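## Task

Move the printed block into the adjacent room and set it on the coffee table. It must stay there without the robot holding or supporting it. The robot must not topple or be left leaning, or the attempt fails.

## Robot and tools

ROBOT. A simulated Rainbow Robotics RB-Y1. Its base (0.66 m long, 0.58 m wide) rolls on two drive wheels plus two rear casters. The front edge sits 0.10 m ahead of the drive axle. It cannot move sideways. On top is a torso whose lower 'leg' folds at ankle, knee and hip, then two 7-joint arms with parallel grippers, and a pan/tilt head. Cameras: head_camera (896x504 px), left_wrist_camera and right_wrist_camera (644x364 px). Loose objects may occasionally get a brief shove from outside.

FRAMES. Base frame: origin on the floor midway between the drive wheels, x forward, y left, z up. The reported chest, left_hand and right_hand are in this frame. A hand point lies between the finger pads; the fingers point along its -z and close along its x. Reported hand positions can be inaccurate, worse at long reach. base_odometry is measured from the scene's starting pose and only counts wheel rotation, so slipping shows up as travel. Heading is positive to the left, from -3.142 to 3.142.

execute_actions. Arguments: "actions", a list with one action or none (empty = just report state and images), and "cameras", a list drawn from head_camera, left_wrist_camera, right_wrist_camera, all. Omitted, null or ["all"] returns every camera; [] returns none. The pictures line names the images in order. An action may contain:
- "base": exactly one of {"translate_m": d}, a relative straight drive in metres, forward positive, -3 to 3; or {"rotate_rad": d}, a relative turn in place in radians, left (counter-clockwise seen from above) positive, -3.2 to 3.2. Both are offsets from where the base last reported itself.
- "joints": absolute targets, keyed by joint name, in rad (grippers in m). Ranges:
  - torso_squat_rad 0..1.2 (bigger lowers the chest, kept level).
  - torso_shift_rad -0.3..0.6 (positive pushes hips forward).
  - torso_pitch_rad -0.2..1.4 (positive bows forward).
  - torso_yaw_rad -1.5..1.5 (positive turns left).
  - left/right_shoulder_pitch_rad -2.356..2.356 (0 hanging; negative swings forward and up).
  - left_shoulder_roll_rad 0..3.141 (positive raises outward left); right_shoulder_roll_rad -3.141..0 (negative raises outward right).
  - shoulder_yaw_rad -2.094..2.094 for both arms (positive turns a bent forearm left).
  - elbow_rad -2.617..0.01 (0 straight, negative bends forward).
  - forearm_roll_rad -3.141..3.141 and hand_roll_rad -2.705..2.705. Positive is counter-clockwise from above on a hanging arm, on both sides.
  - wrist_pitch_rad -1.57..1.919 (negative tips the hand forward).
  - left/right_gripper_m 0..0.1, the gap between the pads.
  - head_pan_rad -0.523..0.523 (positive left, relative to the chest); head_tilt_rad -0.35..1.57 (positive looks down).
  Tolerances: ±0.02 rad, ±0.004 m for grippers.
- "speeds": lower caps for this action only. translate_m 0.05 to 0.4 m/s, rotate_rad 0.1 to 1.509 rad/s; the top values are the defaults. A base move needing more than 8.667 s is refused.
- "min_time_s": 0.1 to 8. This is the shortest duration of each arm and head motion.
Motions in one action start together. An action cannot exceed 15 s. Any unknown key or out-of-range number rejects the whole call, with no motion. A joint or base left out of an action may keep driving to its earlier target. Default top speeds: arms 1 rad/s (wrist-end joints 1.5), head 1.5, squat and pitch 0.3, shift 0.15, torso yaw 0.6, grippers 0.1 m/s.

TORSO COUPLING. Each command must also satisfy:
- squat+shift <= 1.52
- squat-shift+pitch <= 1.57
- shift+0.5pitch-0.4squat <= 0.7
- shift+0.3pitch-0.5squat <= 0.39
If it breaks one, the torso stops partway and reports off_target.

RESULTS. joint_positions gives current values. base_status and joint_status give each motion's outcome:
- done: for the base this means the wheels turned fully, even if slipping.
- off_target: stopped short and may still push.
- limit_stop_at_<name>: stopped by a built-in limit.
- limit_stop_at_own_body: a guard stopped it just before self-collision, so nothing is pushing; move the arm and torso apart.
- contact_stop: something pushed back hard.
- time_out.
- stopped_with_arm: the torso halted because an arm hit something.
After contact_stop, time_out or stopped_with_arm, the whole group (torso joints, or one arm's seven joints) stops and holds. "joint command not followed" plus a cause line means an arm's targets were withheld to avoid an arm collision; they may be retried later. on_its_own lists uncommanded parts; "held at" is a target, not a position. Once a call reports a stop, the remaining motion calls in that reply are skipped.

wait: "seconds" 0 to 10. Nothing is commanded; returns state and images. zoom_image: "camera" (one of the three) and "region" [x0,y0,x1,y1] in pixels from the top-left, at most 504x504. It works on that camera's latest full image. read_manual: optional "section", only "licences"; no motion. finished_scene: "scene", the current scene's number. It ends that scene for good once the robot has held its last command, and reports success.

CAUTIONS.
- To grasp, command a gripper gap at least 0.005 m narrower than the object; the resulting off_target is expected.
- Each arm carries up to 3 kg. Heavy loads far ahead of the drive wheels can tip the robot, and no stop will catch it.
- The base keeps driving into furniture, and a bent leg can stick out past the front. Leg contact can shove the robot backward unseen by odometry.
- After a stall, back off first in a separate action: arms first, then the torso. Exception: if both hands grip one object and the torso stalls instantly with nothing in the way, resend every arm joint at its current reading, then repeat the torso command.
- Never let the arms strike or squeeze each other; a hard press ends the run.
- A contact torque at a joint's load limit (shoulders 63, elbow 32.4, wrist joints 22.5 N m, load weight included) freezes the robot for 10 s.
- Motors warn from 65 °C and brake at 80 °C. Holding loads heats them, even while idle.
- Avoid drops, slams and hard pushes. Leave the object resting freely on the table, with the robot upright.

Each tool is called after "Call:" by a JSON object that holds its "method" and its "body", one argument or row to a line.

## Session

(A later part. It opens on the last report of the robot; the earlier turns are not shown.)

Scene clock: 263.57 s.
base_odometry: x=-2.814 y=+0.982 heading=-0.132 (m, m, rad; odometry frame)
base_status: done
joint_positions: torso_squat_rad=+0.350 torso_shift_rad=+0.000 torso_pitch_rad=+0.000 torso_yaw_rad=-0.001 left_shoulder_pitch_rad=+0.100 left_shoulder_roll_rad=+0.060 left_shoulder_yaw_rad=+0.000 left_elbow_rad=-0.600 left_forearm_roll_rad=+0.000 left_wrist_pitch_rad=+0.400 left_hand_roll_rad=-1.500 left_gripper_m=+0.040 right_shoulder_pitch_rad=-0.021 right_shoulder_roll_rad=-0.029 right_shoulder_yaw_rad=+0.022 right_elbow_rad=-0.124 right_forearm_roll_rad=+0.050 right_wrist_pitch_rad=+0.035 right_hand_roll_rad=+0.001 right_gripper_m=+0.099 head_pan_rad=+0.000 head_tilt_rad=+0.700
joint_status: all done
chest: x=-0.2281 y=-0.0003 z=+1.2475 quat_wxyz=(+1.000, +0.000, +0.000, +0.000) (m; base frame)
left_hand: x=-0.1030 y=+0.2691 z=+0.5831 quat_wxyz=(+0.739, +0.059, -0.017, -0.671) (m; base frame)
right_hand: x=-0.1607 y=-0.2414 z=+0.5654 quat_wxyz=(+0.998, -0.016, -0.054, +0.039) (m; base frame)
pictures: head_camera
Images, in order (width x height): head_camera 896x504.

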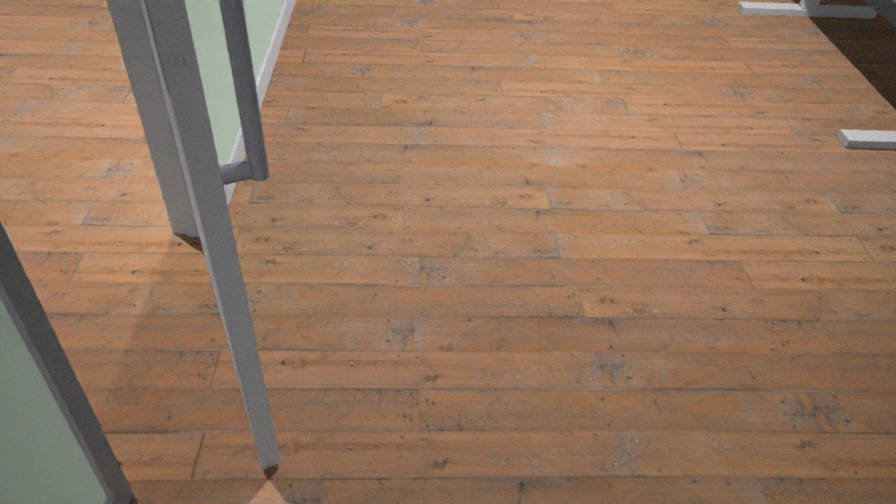

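Call:
{"method": "execute_actions", "body": {
  "actions": [
    {"base":{"rotate_rad":0.3},"joints":{"torso_yaw_rad":0.45,"right_shoulder_pitch_rad":-1.25,"right_shoulder_roll_rad":-0.1,"right_elbow_rad":-0.3,"right_gripper_m":0,"head_tilt_rad":0.6,"head_pan_rad":-0.3}}
  ],
  "cameras": ["head_camera"]
}}

Scene clock: 290.40 s.
base_odometry: x=-2.814 y=+0.982 heading=+0.167 (m, m, rad; odometry frame)
base_status: done
joint_positions: torso_squat_rad=+0.350 torso_shift_rad=+0.000 torso_pitch_rad=+0.000 torso_yaw_rad=+0.450 left_shoulder_pitch_rad=+0.100 left_shoulder_roll_rad=+0.060 left_shoulder_yaw_rad=+0.000 left_elbow_rad=-0.600 left_forearm_roll_rad=+0.000 left_wrist_pitch_rad=+0.400 left_hand_roll_rad=-1.500 left_gripper_m=+0.040 right_shoulder_pitch_rad=-1.250 right_shoulder_roll_rad=-0.100 right_shoulder_yaw_rad=+0.022 right_elbow_rad=-0.300 right_forearm_roll_rad=+0.050 right_wrist_pitch_rad=+0.035 right_hand_roll_rad=+0.001 right_gripper_m=+0.000 head_pan_rad=-0.300 head_tilt_rad=+0.600
joint_status: all done
chest: x=-0.2280 y=-0.0003 z=+1.2475 quat_wxyz=(+0.975, +0.000, +0.000, +0.223) (m; base frame)
left_hand: x=-0.2328 y=+0.2966 z=+0.5831 quat_wxyz=(+0.870, +0.061, -0.003, -0.489) (m; base frame)
right_hand: x=+0.4670 y=+0.2497 z=+1.1702 quat_wxyz=(+0.658, +0.109, -0.652, +0.359) (m; base frame)
pictures: head_camera
Images, in order (width x height): head_camera 896x504.

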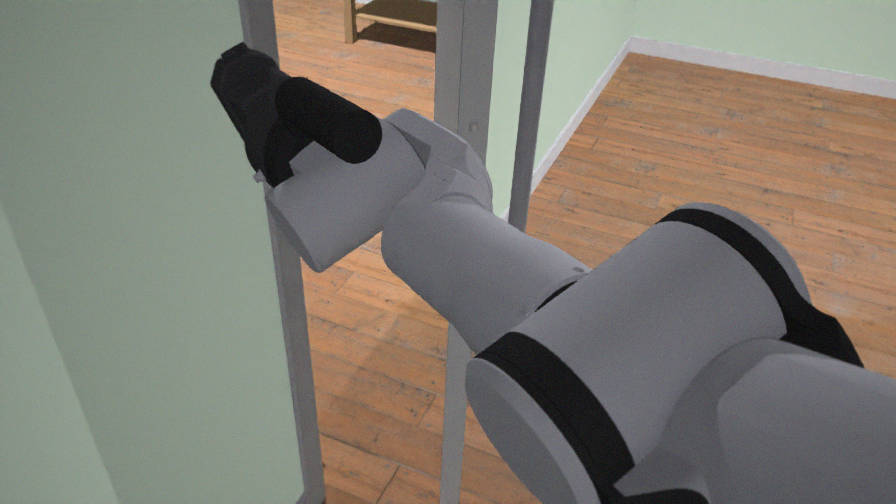

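Call:
{"method": "execute_actions", "body": {
  "actions": [
    {"base":{"translate_m":0.48},"joints":{"torso_yaw_rad":0.56}}
  ],
  "cameras": ["head_camera","right_wrist_camera"]
}}

Scene clock: 301.77 s.
base_odometry: x=-2.341 y=+1.061 heading=+0.166 (m, m, rad; odometry frame)
base_status: done
joint_positions: torso_squat_rad=+0.350 torso_shift_rad=+0.000 torso_pitch_rad=+0.000 torso_yaw_rad=+0.560 left_shoulder_pitch_rad=+0.100 left_shoulder_roll_rad=+0.060 left_shoulder_yaw_rad=+0.000 left_elbow_rad=-0.600 left_forearm_roll_rad=+0.000 left_wrist_pitch_rad=+0.400 left_hand_roll_rad=-1.500 left_gripper_m=+0.040 right_shoulder_pitch_rad=-1.250 right_shoulder_roll_rad=-0.100 right_shoulder_yaw_rad=+0.021 right_elbow_rad=-0.300 right_forearm_roll_rad=+0.050 right_wrist_pitch_rad=+0.035 right_hand_roll_rad=+0.001 right_gripper_m=+0.000 head_pan_rad=-0.300 head_tilt_rad=+0.600
joint_status: all done
chest: x=-0.2280 y=-0.0003 z=+1.2475 quat_wxyz=(+0.961, +0.000, +0.000, +0.276) (m; base frame)
left_hand: x=-0.2651 y=+0.2943 z=+0.5831 quat_wxyz=(+0.896, +0.061, +0.000, -0.441) (m; base frame)
right_hand: x=+0.4356 y=+0.3242 z=+1.1699 quat_wxyz=(+0.638, +0.145, -0.645, +0.395) (m; base frame)
pictures: head_camera, right_wrist_camera
Images, in order (width x height): head_camera 896x504, right_wrist_camera 644x364.

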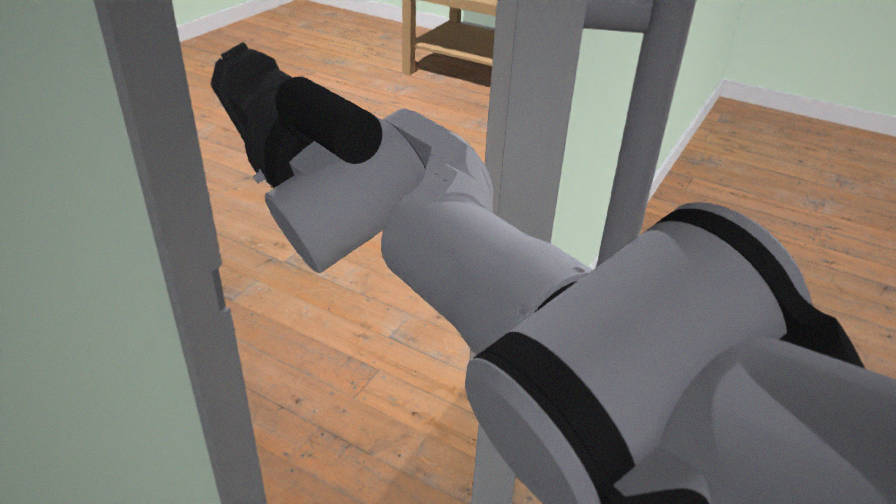

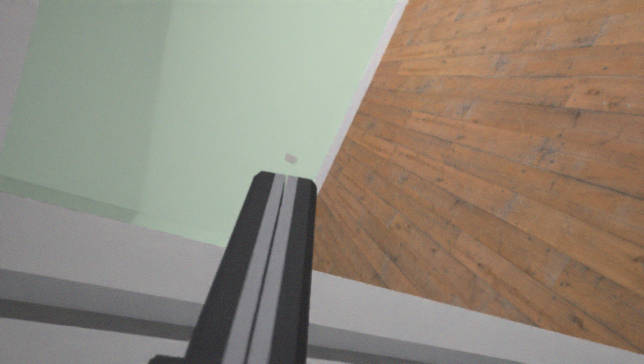

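Call:
{"method": "execute_actions", "body": {
  "actions": [
    {"base":{"translate_m":0.13},"speeds":{"translate_m":0.15}}
  ],
  "cameras": []
}}

Call:
{"method": "execute_actions", "body": {
  "actions": [
    {"joints":{"torso_yaw_rad":-0.3,"head_pan_rad":0.1}}
  ],
  "cameras": ["head_camera"]
}}

Scene clock: 309.73 s.
base_odometry: x=-2.212 y=+1.083 heading=+0.165 (m, m, rad; odometry frame)
base_status: done
joint_positions: torso_squat_rad=+0.350 torso_shift_rad=+0.000 torso_pitch_rad=+0.000 torso_yaw_rad=+0.560 left_shoulder_pitch_rad=+0.100 left_shoulder_roll_rad=+0.060 left_shoulder_yaw_rad=+0.000 left_elbow_rad=-0.600 left_forearm_roll_rad=+0.000 left_wrist_pitch_rad=+0.400 left_hand_roll_rad=-1.500 left_gripper_m=+0.040 right_shoulder_pitch_rad=-1.250 right_shoulder_roll_rad=-0.100 right_shoulder_yaw_rad=+0.021 right_elbow_rad=-0.300 right_forearm_roll_rad=+0.050 right_wrist_pitch_rad=+0.035 right_hand_roll_rad=+0.001 right_gripper_m=+0.000 head_pan_rad=-0.300 head_tilt_rad=+0.600
joint_status: not commanded
chest: x=-0.2280 y=-0.0003 z=+1.2475 quat_wxyz=(+0.961, +0.000, +0.000, +0.276) (m; base frame)
left_hand: x=-0.2653 y=+0.2943 z=+0.5831 quat_wxyz=(+0.896, +0.061, +0.000, -0.441) (m; base frame)
right_hand: x=+0.4354 y=+0.3244 z=+1.1700 quat_wxyz=(+0.638, +0.145, -0.645, +0.395) (m; base frame)
pictures: none
No camera images: the call's "cameras" was empty. Leave "cameras" out to get every camera's image.

Scene clock: 311.63 s.
base_odometry: x=-2.212 y=+1.083 heading=+0.165 (m, m, rad; odometry frame)
base_status: not commanded
joint_positions: torso_squat_rad=+0.350 torso_shift_rad=+0.000 torso_pitch_rad=+0.000 torso_yaw_rad=+0.469 left_shoulder_pitch_rad=+0.100 left_shoulder_roll_rad=+0.060 left_shoulder_yaw_rad=+0.000 left_elbow_rad=-0.600 left_forearm_roll_rad=+0.000 left_wrist_pitch_rad=+0.400 left_hand_roll_rad=-1.500 left_gripper_m=+0.040 right_shoulder_pitch_rad=-1.250 right_shoulder_roll_rad=-0.100 right_shoulder_yaw_rad=+0.022 right_elbow_rad=-0.300 right_forearm_roll_rad=+0.050 right_wrist_pitch_rad=+0.035 right_hand_roll_rad=+0.001 right_gripper_m=+0.000 head_pan_rad=+0.100 head_tilt_rad=+0.600
joint_status: torso_yaw_rad contact_stop (moved -0.091 of -0.860); the others done
on_its_own: torso_yaw_rad is held at +0.469, not at your -0.300, since a contact_stop
chest: x=-0.2282 y=-0.0003 z=+1.2475 quat_wxyz=(+0.973, +0.000, +0.000, +0.232) (m; base frame)
left_hand: x=-0.2383 y=+0.2966 z=+0.5831 quat_wxyz=(+0.875, +0.061, -0.003, -0.481) (m; base frame)
right_hand: x=+0.4619 y=+0.2630 z=+1.1701 quat_wxyz=(+0.655, +0.115, -0.651, +0.366) (m; base frame)
pictures: head_camera
Images, in order (width x height): head_camera 896x504.

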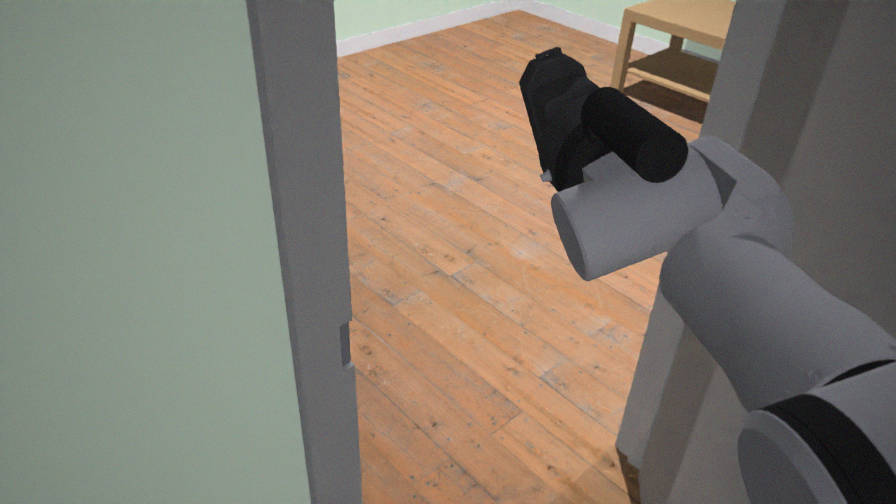

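Call:
{"method": "execute_actions", "body": {
  "actions": [
    {"base":{"rotate_rad":-0.5},"speeds":{"rotate_rad":0.2},"joints":{"head_pan_rad":-0.3,"torso_yaw_rad":0.47}}
  ],
  "cameras": ["head_camera"]
}}

Scene clock: 322.50 s.
base_odometry: x=-2.212 y=+1.083 heading=-0.335 (m, m, rad; odometry frame)
base_status: done
joint_positions: torso_squat_rad=+0.350 torso_shift_rad=+0.000 torso_pitch_rad=+0.000 torso_yaw_rad=+0.470 left_shoulder_pitch_rad=+0.100 left_shoulder_roll_rad=+0.060 left_shoulder_yaw_rad=+0.000 left_elbow_rad=-0.600 left_forearm_roll_rad=+0.000 left_wrist_pitch_rad=+0.400 left_hand_roll_rad=-1.500 left_gripper_m=+0.040 right_shoulder_pitch_rad=-1.250 right_shoulder_roll_rad=-0.100 right_shoulder_yaw_rad=+0.022 right_elbow_rad=-0.300 right_forearm_roll_rad=+0.050 right_wrist_pitch_rad=+0.035 right_hand_roll_rad=+0.001 right_gripper_m=+0.000 head_pan_rad=-0.300 head_tilt_rad=+0.600
joint_status: all done
chest: x=-0.2282 y=-0.0003 z=+1.2475 quat_wxyz=(+0.973, +0.000, +0.000, +0.233) (m; base frame)
left_hand: x=-0.2385 y=+0.2965 z=+0.5831 quat_wxyz=(+0.875, +0.061, -0.003, -0.481) (m; base frame)
right_hand: x=+0.4618 y=+0.2635 z=+1.1701 quat_wxyz=(+0.655, +0.115, -0.651, +0.366) (m; base frame)
pictures: head_camera
Images, in order (width x height): head_camera 896x504.

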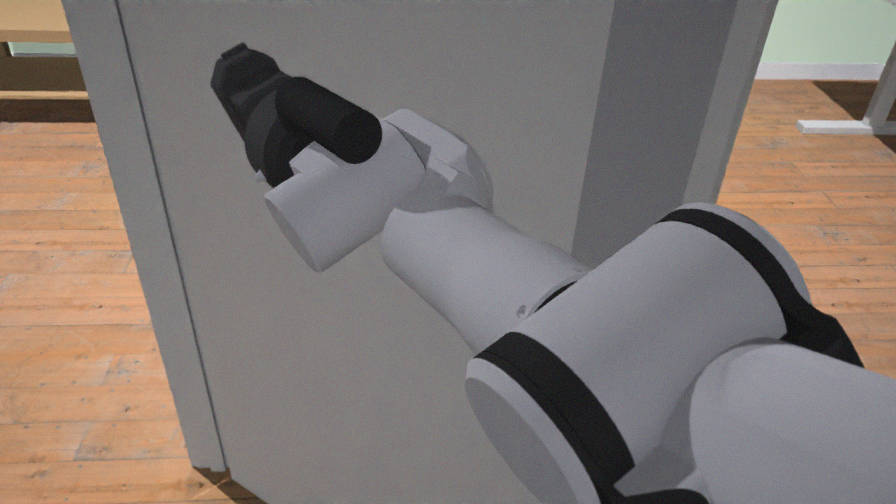

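Call:
{"method": "execute_actions", "body": {
  "actions": [
    {"base":{"translate_m":0.6},"speeds":{"translate_m":0.15}}
  ],
  "cameras": ["head_camera"]
}}

Scene clock: 339.43 s.
base_odometry: x=-1.647 y=+0.886 heading=-0.337 (m, m, rad; odometry frame)
base_status: done
joint_positions: torso_squat_rad=+0.351 torso_shift_rad=-0.004 torso_pitch_rad=-0.006 torso_yaw_rad=+0.469 left_shoulder_pitch_rad=+0.100 left_shoulder_roll_rad=+0.060 left_shoulder_yaw_rad=+0.000 left_elbow_rad=-0.600 left_forearm_roll_rad=+0.000 left_wrist_pitch_rad=+0.400 left_hand_roll_rad=-1.500 left_gripper_m=+0.040 right_shoulder_pitch_rad=-1.244 right_shoulder_roll_rad=-0.091 right_shoulder_yaw_rad=+0.023 right_elbow_rad=-0.297 right_forearm_roll_rad=+0.049 right_wrist_pitch_rad=+0.036 right_hand_roll_rad=+0.001 right_gripper_m=+0.000 head_pan_rad=-0.300 head_tilt_rad=+0.600
joint_status: not commanded
chest: x=-0.2323 y=-0.0020 z=+1.2473 quat_wxyz=(+0.973, +0.001, -0.003, +0.233) (m; base frame)
left_hand: x=-0.2387 y=+0.2963 z=+0.5835 quat_wxyz=(+0.875, +0.064, -0.005, -0.481) (m; base frame)
right_hand: x=+0.4542 y=+0.2641 z=+1.1667 quat_wxyz=(+0.656, +0.117, -0.648, +0.368) (m; base frame)
pictures: head_camera
Images, in order (width x height): head_camera 896x504.

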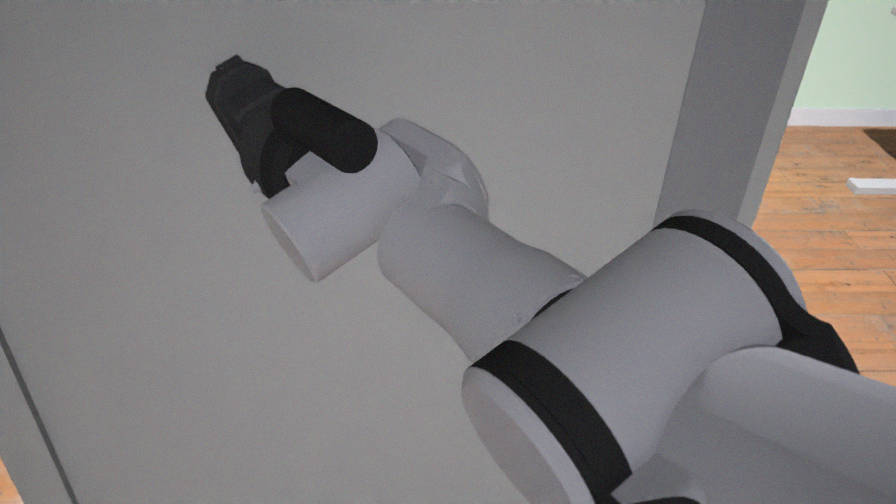

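Call:
{"method": "execute_actions", "body": {
  "actions": [
    {"base":{"translate_m":-0.05}}
  ],
  "cameras": []
}}

Call:
{"method": "execute_actions", "body": {
  "actions": [
    {"base":{"rotate_rad":1.77},"joints":{"torso_yaw_rad":0,"right_shoulder_pitch_rad":-0.02,"right_shoulder_roll_rad":-0.03,"right_elbow_rad":-0.12,"head_pan_rad":0,"head_tilt_rad":0.8}}
  ],
  "cameras": ["head_camera"]
}}

Scene clock: 348.73 s.
base_odometry: x=-1.694 y=+0.902 heading=-0.337 (m, m, rad; odometry frame)
base_status: done
joint_positions: torso_squat_rad=+0.350 torso_shift_rad=+0.000 torso_pitch_rad=+0.000 torso_yaw_rad=+0.470 left_shoulder_pitch_rad=+0.100 left_shoulder_roll_rad=+0.060 left_shoulder_yaw_rad=+0.000 left_elbow_rad=-0.600 left_forearm_roll_rad=+0.000 left_wrist_pitch_rad=+0.400 left_hand_roll_rad=-1.500 left_gripper_m=+0.040 right_shoulder_pitch_rad=-1.250 right_shoulder_roll_rad=-0.100 right_shoulder_yaw_rad=+0.022 right_elbow_rad=-0.300 right_forearm_roll_rad=+0.050 right_wrist_pitch_rad=+0.035 right_hand_roll_rad=+0.001 right_gripper_m=+0.000 head_pan_rad=-0.300 head_tilt_rad=+0.600
joint_status: not commanded
chest: x=-0.2282 y=-0.0003 z=+1.2475 quat_wxyz=(+0.973, +0.000, +0.000, +0.233) (m; base frame)
left_hand: x=-0.2387 y=+0.2965 z=+0.5831 quat_wxyz=(+0.875, +0.061, -0.003, -0.481) (m; base frame)
right_hand: x=+0.4617 y=+0.2634 z=+1.1700 quat_wxyz=(+0.655, +0.115, -0.651, +0.366) (m; base frame)
pictures: none
No camera images: the call's "cameras" was empty. Leave "cameras" out to get every camera's image.

Scene clock: 353.07 s.
base_odometry: x=-1.694 y=+0.902 heading=+1.433 (m, m, rad; odometry frame)
base_status: done
joint_positions: torso_squat_rad=+0.350 torso_shift_rad=+0.000 torso_pitch_rad=+0.000 torso_yaw_rad=+0.000 left_shoulder_pitch_rad=+0.100 left_shoulder_roll_rad=+0.060 left_shoulder_yaw_rad=+0.000 left_elbow_rad=-0.600 left_forearm_roll_rad=+0.000 left_wrist_pitch_rad=+0.400 left_hand_roll_rad=-1.500 left_gripper_m=+0.040 right_shoulder_pitch_rad=-0.020 right_shoulder_roll_rad=-0.030 right_shoulder_yaw_rad=+0.022 right_elbow_rad=-0.120 right_forearm_roll_rad=+0.050 right_wrist_pitch_rad=+0.035 right_hand_roll_rad=+0.001 right_gripper_m=+0.000 head_pan_rad=+0.000 head_tilt_rad=+0.800
joint_status: all done
chest: x=-0.2283 y=-0.0003 z=+1.2475 quat_wxyz=(+1.000, +0.000, +0.000, +0.000) (m; base frame)
left_hand: x=-0.1032 y=+0.2692 z=+0.5831 quat_wxyz=(+0.739, +0.059, -0.017, -0.671) (m; base frame)
right_hand: x=-0.1631 y=-0.2420 z=+0.5653 quat_wxyz=(+0.998, -0.017, -0.052, +0.040) (m; base frame)
pictures: head_camera
Images, in order (width x height): head_camera 896x504.

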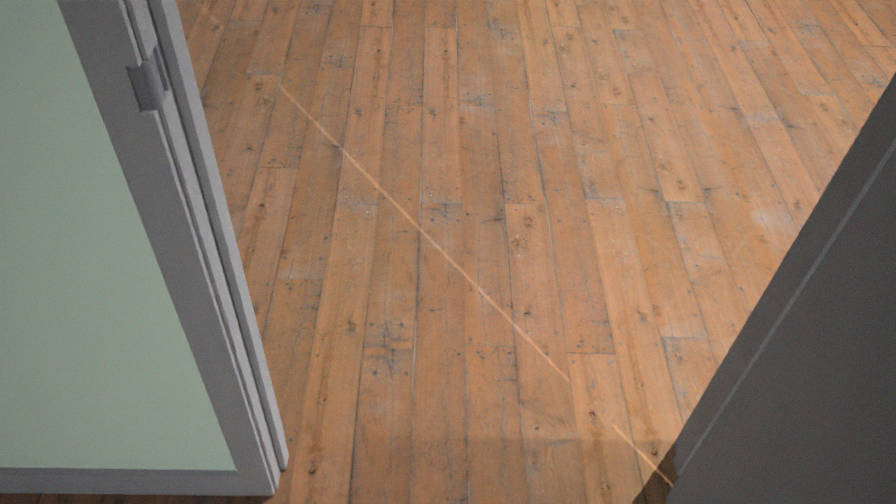

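Call:
{"method": "execute_actions", "body": {
  "actions": [
    {"base":{"rotate_rad":-0.16}}
  ],
  "cameras": []
}}

Call:
{"method": "execute_actions", "body": {
  "actions": [
    {"base":{"translate_m":0.48}}
  ],
  "cameras": []
}}

Call:
{"method": "execute_actions", "body": {
  "actions": [
    {"base":{"rotate_rad":0.16},"joints":{"head_tilt_rad":1.25}}
  ],
  "cameras": ["head_camera"]
}}

Scene clock: 364.60 s.
base_odometry: x=-1.694 y=+0.902 heading=+1.274 (m, m, rad; odometry frame)
base_status: done
joint_positions: torso_squat_rad=+0.350 torso_shift_rad=+0.000 torso_pitch_rad=+0.000 torso_yaw_rad=+0.000 left_shoulder_pitch_rad=+0.100 left_shoulder_roll_rad=+0.060 left_shoulder_yaw_rad=+0.000 left_elbow_rad=-0.600 left_forearm_roll_rad=+0.000 left_wrist_pitch_rad=+0.400 left_hand_roll_rad=-1.500 left_gripper_m=+0.040 right_shoulder_pitch_rad=-0.020 right_shoulder_roll_rad=-0.030 right_shoulder_yaw_rad=+0.022 right_elbow_rad=-0.120 right_forearm_roll_rad=+0.050 right_wrist_pitch_rad=+0.035 right_hand_roll_rad=+0.001 right_gripper_m=+0.000 head_pan_rad=+0.000 head_tilt_rad=+0.800
joint_status: not commanded
chest: x=-0.2283 y=-0.0003 z=+1.2475 quat_wxyz=(+1.000, +0.000, +0.000, +0.000) (m; base frame)
left_hand: x=-0.1032 y=+0.2692 z=+0.5831 quat_wxyz=(+0.739, +0.059, -0.017, -0.671) (m; base frame)
right_hand: x=-0.1631 y=-0.2420 z=+0.5653 quat_wxyz=(+0.998, -0.017, -0.052, +0.040) (m; base frame)
pictures: none
No camera images: the call's "cameras" was empty. Leave "cameras" out to get every camera's image.

Scene clock: 367.43 s.
base_odometry: x=-1.554 y=+1.361 heading=+1.275 (m, m, rad; odometry frame)
base_status: done
joint_positions: torso_squat_rad=+0.350 torso_shift_rad=+0.000 torso_pitch_rad=+0.000 torso_yaw_rad=+0.000 left_shoulder_pitch_rad=+0.100 left_shoulder_roll_rad=+0.060 left_shoulder_yaw_rad=+0.000 left_elbow_rad=-0.600 left_forearm_roll_rad=+0.000 left_wrist_pitch_rad=+0.400 left_hand_roll_rad=-1.500 left_gripper_m=+0.040 right_shoulder_pitch_rad=-0.020 right_shoulder_roll_rad=-0.030 right_shoulder_yaw_rad=+0.022 right_elbow_rad=-0.120 right_forearm_roll_rad=+0.050 right_wrist_pitch_rad=+0.035 right_hand_roll_rad=+0.001 right_gripper_m=+0.000 head_pan_rad=+0.000 head_tilt_rad=+0.800
joint_status: not commanded
chest: x=-0.2281 y=-0.0003 z=+1.2475 quat_wxyz=(+1.000, +0.000, +0.000, +0.000) (m; base frame)
left_hand: x=-0.1032 y=+0.2692 z=+0.5831 quat_wxyz=(+0.739, +0.059, -0.017, -0.671) (m; base frame)
right_hand: x=-0.1630 y=-0.2419 z=+0.5653 quat_wxyz=(+0.998, -0.017, -0.052, +0.040) (m; base frame)
pictures: none
No camera images: the call's "cameras" was empty. Leave "cameras" out to get every camera's image.

Scene clock: 369.47 s.
base_odometry: x=-1.554 y=+1.362 heading=+1.435 (m, m, rad; odometry frame)
base_status: done
joint_positions: torso_squat_rad=+0.350 torso_shift_rad=+0.000 torso_pitch_rad=+0.000 torso_yaw_rad=+0.000 left_shoulder_pitch_rad=+0.100 left_shoulder_roll_rad=+0.060 left_shoulder_yaw_rad=+0.000 left_elbow_rad=-0.600 left_forearm_roll_rad=+0.000 left_wrist_pitch_rad=+0.400 left_hand_roll_rad=-1.500 left_gripper_m=+0.040 right_shoulder_pitch_rad=-0.020 right_shoulder_roll_rad=-0.030 right_shoulder_yaw_rad=+0.022 right_elbow_rad=-0.120 right_forearm_roll_rad=+0.050 right_wrist_pitch_rad=+0.035 right_hand_roll_rad=+0.001 right_gripper_m=+0.000 head_pan_rad=+0.000 head_tilt_rad=+1.250
joint_status: all done
chest: x=-0.2281 y=-0.0003 z=+1.2475 quat_wxyz=(+1.000, +0.000, +0.000, +0.000) (m; base frame)
left_hand: x=-0.1032 y=+0.2692 z=+0.5831 quat_wxyz=(+0.739, +0.059, -0.017, -0.671) (m; base frame)
right_hand: x=-0.1630 y=-0.2420 z=+0.5653 quat_wxyz=(+0.998, -0.017, -0.052, +0.040) (m; base frame)
pictures: head_camera
Images, in order (width x height): head_camera 896x504.

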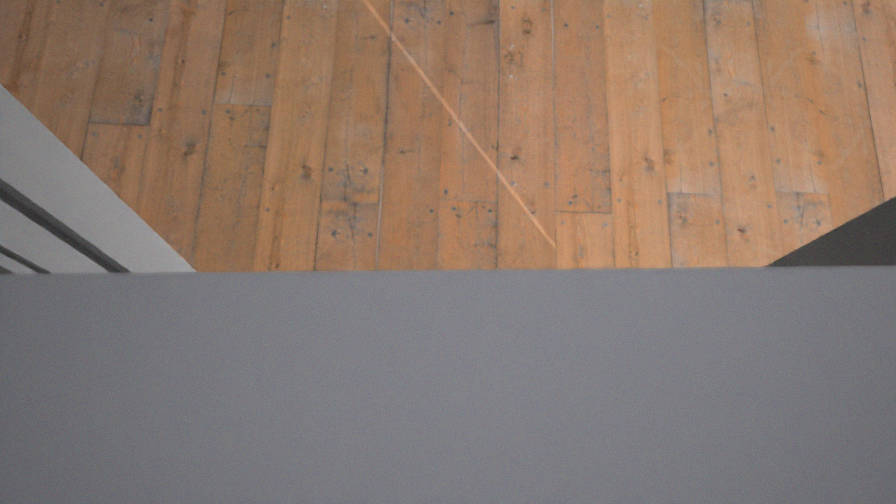

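Call:
{"method": "execute_actions", "body": {
  "actions": [
    {"base":{"rotate_rad":-0.06},"joints":{"head_tilt_rad":0.5,"head_pan_rad":-0.5}}
  ],
  "cameras": []
}}

Call:
{"method": "execute_actions", "body": {
  "actions": [
    {"base":{"translate_m":1.0},"speeds":{"translate_m":0.3}}
  ],
  "cameras": ["head_camera"]
}}

Scene clock: 380.20 s.
base_odometry: x=-1.554 y=+1.361 heading=+1.376 (m, m, rad; odometry frame)
base_status: done
joint_positions: torso_squat_rad=+0.350 torso_shift_rad=+0.000 torso_pitch_rad=+0.000 torso_yaw_rad=+0.000 left_shoulder_pitch_rad=+0.100 left_shoulder_roll_rad=+0.060 left_shoulder_yaw_rad=+0.000 left_elbow_rad=-0.600 left_forearm_roll_rad=+0.000 left_wrist_pitch_rad=+0.400 left_hand_roll_rad=-1.500 left_gripper_m=+0.040 right_shoulder_pitch_rad=-0.020 right_shoulder_roll_rad=-0.030 right_shoulder_yaw_rad=+0.022 right_elbow_rad=-0.120 right_forearm_roll_rad=+0.050 right_wrist_pitch_rad=+0.035 right_hand_roll_rad=+0.001 right_gripper_m=+0.000 head_pan_rad=-0.500 head_tilt_rad=+0.500
joint_status: all done
chest: x=-0.2281 y=-0.0003 z=+1.2475 quat_wxyz=(+1.000, +0.000, +0.000, +0.000) (m; base frame)
left_hand: x=-0.1032 y=+0.2692 z=+0.5831 quat_wxyz=(+0.739, +0.059, -0.017, -0.671) (m; base frame)
right_hand: x=-0.1630 y=-0.2419 z=+0.5653 quat_wxyz=(+0.998, -0.017, -0.052, +0.040) (m; base frame)
pictures: none
No camera images: the call's "cameras" was empty. Leave "cameras" out to get every camera's image.

Scene clock: 384.83 s.
base_odometry: x=-1.361 y=+2.343 heading=+1.378 (m, m, rad; odometry frame)
base_status: done
joint_positions: torso_squat_rad=+0.350 torso_shift_rad=+0.000 torso_pitch_rad=+0.000 torso_yaw_rad=+0.000 left_shoulder_pitch_rad=+0.100 left_shoulder_roll_rad=+0.060 left_shoulder_yaw_rad=+0.000 left_elbow_rad=-0.600 left_forearm_roll_rad=+0.000 left_wrist_pitch_rad=+0.400 left_hand_roll_rad=-1.500 left_gripper_m=+0.040 right_shoulder_pitch_rad=-0.020 right_shoulder_roll_rad=-0.030 right_shoulder_yaw_rad=+0.022 right_elbow_rad=-0.120 right_forearm_roll_rad=+0.050 right_wrist_pitch_rad=+0.035 right_hand_roll_rad=+0.001 right_gripper_m=+0.000 head_pan_rad=-0.500 head_tilt_rad=+0.500
joint_status: not commanded
chest: x=-0.2282 y=-0.0003 z=+1.2475 quat_wxyz=(+1.000, +0.000, +0.000, +0.000) (m; base frame)
left_hand: x=-0.1032 y=+0.2692 z=+0.5831 quat_wxyz=(+0.739, +0.059, -0.017, -0.671) (m; base frame)
right_hand: x=-0.1630 y=-0.2419 z=+0.5653 quat_wxyz=(+0.998, -0.017, -0.052, +0.040) (m; base frame)
pictures: head_camera
Images, in order (width x height): head_camera 896x504.

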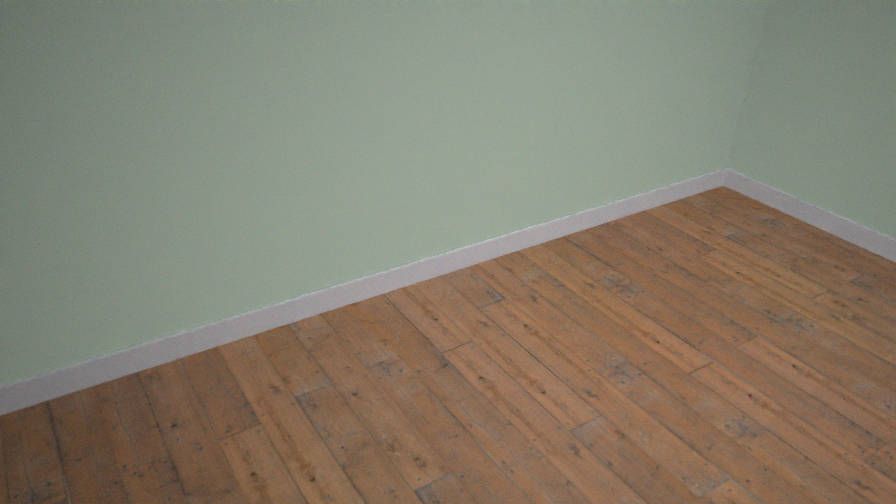

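Call:
{"method": "execute_actions", "body": {
  "actions": [
    {"base":{"rotate_rad":-1.5},"joints":{"head_pan_rad":0}}
  ],
  "cameras": ["head_camera"]
}}

Scene clock: 392.90 s.
base_odometry: x=-1.361 y=+2.343 heading=-0.122 (m, m, rad; odometry frame)
base_status: done
joint_positions: torso_squat_rad=+0.350 torso_shift_rad=+0.000 torso_pitch_rad=+0.000 torso_yaw_rad=+0.000 left_shoulder_pitch_rad=+0.100 left_shoulder_roll_rad=+0.060 left_shoulder_yaw_rad=+0.000 left_elbow_rad=-0.600 left_forearm_roll_rad=+0.000 left_wrist_pitch_rad=+0.400 left_hand_roll_rad=-1.500 left_gripper_m=+0.040 right_shoulder_pitch_rad=-0.020 right_shoulder_roll_rad=-0.030 right_shoulder_yaw_rad=+0.022 right_elbow_rad=-0.120 right_forearm_roll_rad=+0.050 right_wrist_pitch_rad=+0.035 right_hand_roll_rad=+0.001 right_gripper_m=+0.000 head_pan_rad=+0.000 head_tilt_rad=+0.500
joint_status: all done
chest: x=-0.2282 y=-0.0003 z=+1.2475 quat_wxyz=(+1.000, +0.000, +0.000, +0.000) (m; base frame)
left_hand: x=-0.1032 y=+0.2692 z=+0.5831 quat_wxyz=(+0.739, +0.059, -0.017, -0.671) (m; base frame)
right_hand: x=-0.1630 y=-0.2419 z=+0.5653 quat_wxyz=(+0.998, -0.017, -0.052, +0.040) (m; base frame)
pictures: head_camera
Images, in order (width x height): head_camera 896x504.

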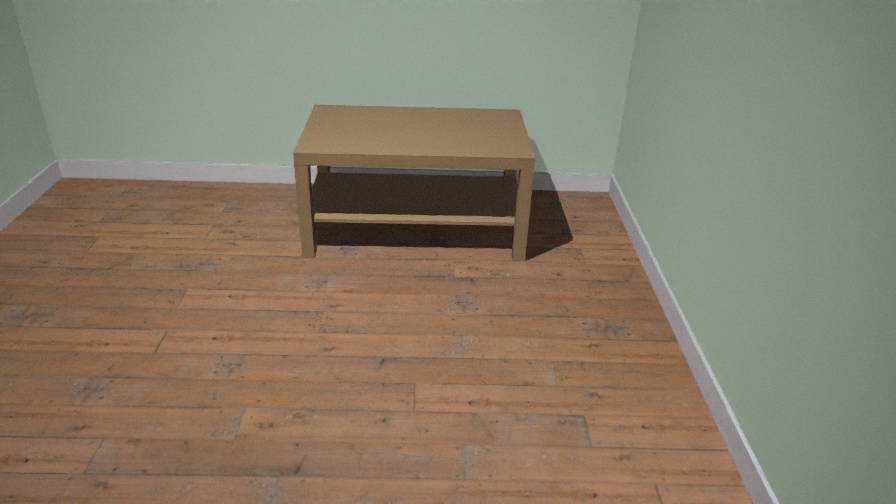

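Call:
{"method": "execute_actions", "body": {
  "actions": [
    {"base":{"translate_m":2.0},"joints":{"torso_squat_rad":0.85,"torso_pitch_rad":0.5,"head_tilt_rad":0.5,"left_shoulder_pitch_rad":-0.9,"left_shoulder_roll_rad":0.3,"left_shoulder_yaw_rad":0,"left_elbow_rad":-1.235,"left_forearm_roll_rad":0.2,"left_wrist_pitch_rad":1.2,"left_hand_roll_rad":-1.5},"min_time_s":3}
  ],
  "cameras": ["head_camera"]
}}

Scene clock: 412.03 s.
base_odometry: x=+0.624 y=+2.099 heading=-0.123 (m, m, rad; odometry frame)
base_status: done
joint_positions: torso_squat_rad=+0.850 torso_shift_rad=+0.000 torso_pitch_rad=+0.500 torso_yaw_rad=+0.000 left_shoulder_pitch_rad=-0.900 left_shoulder_roll_rad=+0.300 left_shoulder_yaw_rad=+0.000 left_elbow_rad=-1.235 left_forearm_roll_rad=+0.200 left_wrist_pitch_rad=+1.200 left_hand_roll_rad=-1.500 left_gripper_m=+0.040 right_shoulder_pitch_rad=-0.020 right_shoulder_roll_rad=-0.030 right_shoulder_yaw_rad=+0.022 right_elbow_rad=-0.120 right_forearm_roll_rad=+0.050 right_wrist_pitch_rad=+0.035 right_hand_roll_rad=+0.001 right_gripper_m=+0.000 head_pan_rad=+0.000 head_tilt_rad=+0.500
joint_status: all done
chest: x=-0.0797 y=-0.0002 z=+1.0140 quat_wxyz=(+0.969, +0.000, +0.247, +0.000) (m; base frame)
left_hand: x=+0.4406 y=+0.2089 z=+0.6121 quat_wxyz=(+0.643, +0.144, -0.141, -0.739) (m; base frame)
right_hand: x=-0.3496 y=-0.2419 z=+0.3841 quat_wxyz=(+0.979, -0.006, +0.197, +0.043) (m; base frame)
pictures: head_camera
Images, in order (width x height): head_camera 896x504.

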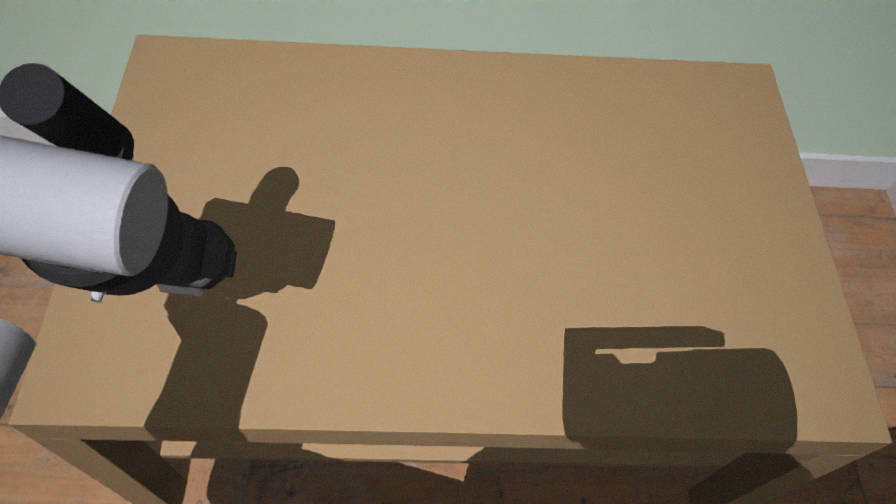

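Call:
{"method": "execute_actions", "body": {
  "actions": [
    {"base":{"translate_m":0.1},"joints":{"torso_squat_rad":1.03,"head_pan_rad":0.3}}
  ],
  "cameras": ["head_camera","left_wrist_camera"]
}}

Scene clock: 422.60 s.
base_odometry: x=+0.723 y=+2.086 heading=-0.123 (m, m, rad; odometry frame)
base_status: done
joint_positions: torso_squat_rad=+1.030 torso_shift_rad=+0.000 torso_pitch_rad=+0.500 torso_yaw_rad=+0.000 left_shoulder_pitch_rad=-0.900 left_shoulder_roll_rad=+0.300 left_shoulder_yaw_rad=+0.000 left_elbow_rad=-1.235 left_forearm_roll_rad=+0.200 left_wrist_pitch_rad=+1.200 left_hand_roll_rad=-1.500 left_gripper_m=+0.040 right_shoulder_pitch_rad=-0.020 right_shoulder_roll_rad=-0.030 right_shoulder_yaw_rad=+0.022 right_elbow_rad=-0.120 right_forearm_roll_rad=+0.050 right_wrist_pitch_rad=+0.035 right_hand_roll_rad=+0.001 right_gripper_m=+0.000 head_pan_rad=+0.300 head_tilt_rad=+0.500
joint_status: all done
chest: x=-0.0797 y=-0.0002 z=+0.9124 quat_wxyz=(+0.969, +0.000, +0.247, +0.000) (m; base frame)
left_hand: x=+0.4407 y=+0.2089 z=+0.5107 quat_wxyz=(+0.643, +0.144, -0.141, -0.739) (m; base frame)
right_hand: x=-0.3495 y=-0.2418 z=+0.2825 quat_wxyz=(+0.980, -0.006, +0.197, +0.043) (m; base frame)
pictures: head_camera, left_wrist_camera
Images, in order (width x height): head_camera 896x504, left_wrist_camera 644x364.

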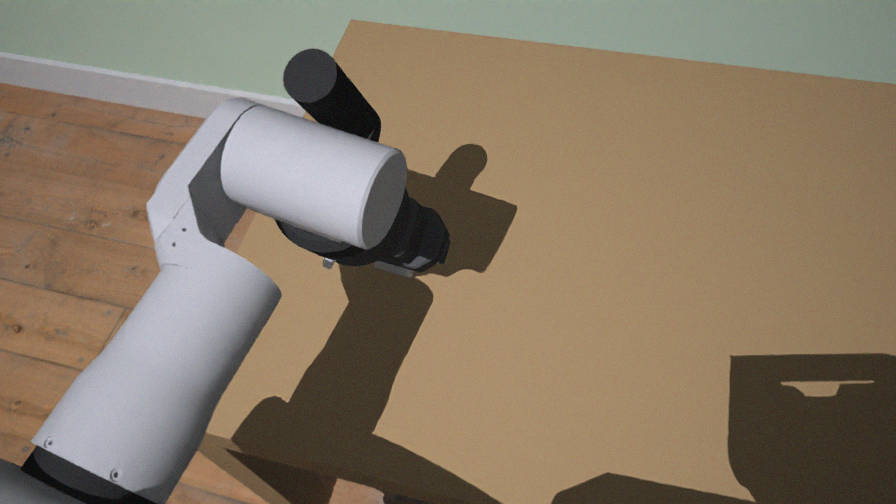

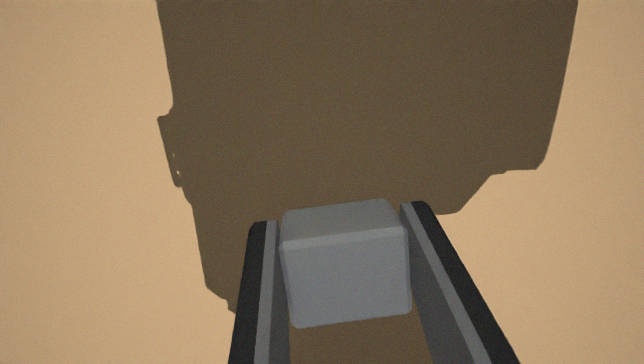

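Call:
{"method": "execute_actions", "body": {
  "actions": [
    {"joints":{"torso_squat_rad":1.06}}
  ],
  "cameras": ["left_wrist_camera"]
}}

Scene clock: 437.50 s.
base_odometry: x=+0.723 y=+2.086 heading=-0.123 (m, m, rad; odometry frame)
base_status: not commanded
joint_positions: torso_squat_rad=+1.060 torso_shift_rad=-0.001 torso_pitch_rad=+0.498 torso_yaw_rad=+0.000 left_shoulder_pitch_rad=-0.903 left_shoulder_roll_rad=+0.301 left_shoulder_yaw_rad=+0.001 left_elbow_rad=-1.238 left_forearm_roll_rad=+0.200 left_wrist_pitch_rad=+1.200 left_hand_roll_rad=-1.500 left_gripper_m=+0.040 right_shoulder_pitch_rad=-0.020 right_shoulder_roll_rad=-0.030 right_shoulder_yaw_rad=+0.022 right_elbow_rad=-0.120 right_forearm_roll_rad=+0.050 right_wrist_pitch_rad=+0.035 right_hand_roll_rad=+0.001 right_gripper_m=+0.000 head_pan_rad=+0.300 head_tilt_rad=+0.500
joint_status: all done
chest: x=-0.0804 y=-0.0003 z=+0.8945 quat_wxyz=(+0.969, +0.000, +0.247, +0.000) (m; base frame)
left_hand: x=+0.4428 y=+0.2089 z=+0.4963 quat_wxyz=(+0.642, +0.147, -0.144, -0.739) (m; base frame)
right_hand: x=-0.3491 y=-0.2418 z=+0.2640 quat_wxyz=(+0.980, -0.006, +0.196, +0.043) (m; base frame)
pictures: left_wrist_camera
Images, in order (width x height): left_wrist_camera 644x364.

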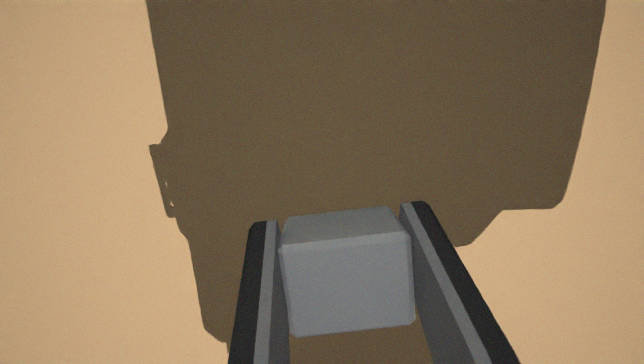

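Contact. Release.

Call:
{"method": "execute_actions", "body": {
  "actions": [
    {"joints":{"left_gripper_m":0.08}}
  ],
  "cameras": []
}}

Call:
{"method": "execute_actions", "body": {
  "actions": [
    {"joints":{"torso_squat_rad":0.9}}
  ],
  "cameras": ["left_wrist_camera"]
}}

Scene clock: 443.47 s.
base_odometry: x=+0.723 y=+2.086 heading=-0.123 (m, m, rad; odometry frame)
base_status: not commanded
joint_positions: torso_squat_rad=+1.060 torso_shift_rad=+0.000 torso_pitch_rad=+0.500 torso_yaw_rad=+0.000 left_shoulder_pitch_rad=-0.900 left_shoulder_roll_rad=+0.300 left_shoulder_yaw_rad=+0.000 left_elbow_rad=-1.235 left_forearm_roll_rad=+0.200 left_wrist_pitch_rad=+1.200 left_hand_roll_rad=-1.500 left_gripper_m=+0.080 right_shoulder_pitch_rad=-0.020 right_shoulder_roll_rad=-0.030 right_shoulder_yaw_rad=+0.022 right_elbow_rad=-0.120 right_forearm_roll_rad=+0.050 right_wrist_pitch_rad=+0.035 right_hand_roll_rad=+0.001 right_gripper_m=+0.000 head_pan_rad=+0.300 head_tilt_rad=+0.500
joint_status: all done
chest: x=-0.0798 y=-0.0002 z=+0.8943 quat_wxyz=(+0.969, +0.000, +0.247, +0.000) (m; base frame)
left_hand: x=+0.4410 y=+0.2091 z=+0.4930 quat_wxyz=(+0.643, +0.144, -0.141, -0.739) (m; base frame)
right_hand: x=-0.3495 y=-0.2418 z=+0.2642 quat_wxyz=(+0.980, -0.006, +0.197, +0.043) (m; base frame)
pictures: none
No camera images: the call's "cameras" was empty. Leave "cameras" out to get every camera's image.

Scene clock: 444.80 s.
base_odometry: x=+0.723 y=+2.086 heading=-0.123 (m, m, rad; odometry frame)
base_status: not commanded
joint_positions: torso_squat_rad=+0.900 torso_shift_rad=+0.000 torso_pitch_rad=+0.500 torso_yaw_rad=+0.000 left_shoulder_pitch_rad=-0.900 left_shoulder_roll_rad=+0.300 left_shoulder_yaw_rad=+0.000 left_elbow_rad=-1.235 left_forearm_roll_rad=+0.200 left_wrist_pitch_rad=+1.200 left_hand_roll_rad=-1.500 left_gripper_m=+0.080 right_shoulder_pitch_rad=-0.020 right_shoulder_roll_rad=-0.030 right_shoulder_yaw_rad=+0.022 right_elbow_rad=-0.120 right_forearm_roll_rad=+0.050 right_wrist_pitch_rad=+0.035 right_hand_roll_rad=+0.001 right_gripper_m=+0.000 head_pan_rad=+0.300 head_tilt_rad=+0.500
joint_status: all done
chest: x=-0.0796 y=-0.0003 z=+0.9871 quat_wxyz=(+0.969, +0.000, +0.248, +0.000) (m; base frame)
left_hand: x=+0.4409 y=+0.2090 z=+0.5855 quat_wxyz=(+0.643, +0.144, -0.141, -0.739) (m; base frame)
right_hand: x=-0.3497 y=-0.2418 z=+0.3572 quat_wxyz=(+0.979, -0.006, +0.197, +0.043) (m; base frame)
pictures: left_wrist_camera
Images, in order (width x height): left_wrist_camera 644x364.

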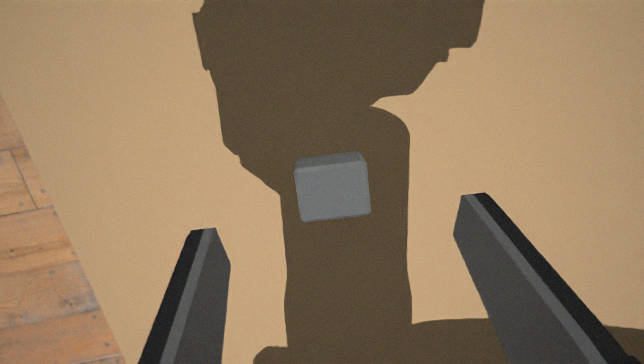

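Call:
{"method": "finished_scene", "body": {
  "scene": 1
}}

The scene is finished: the task was done.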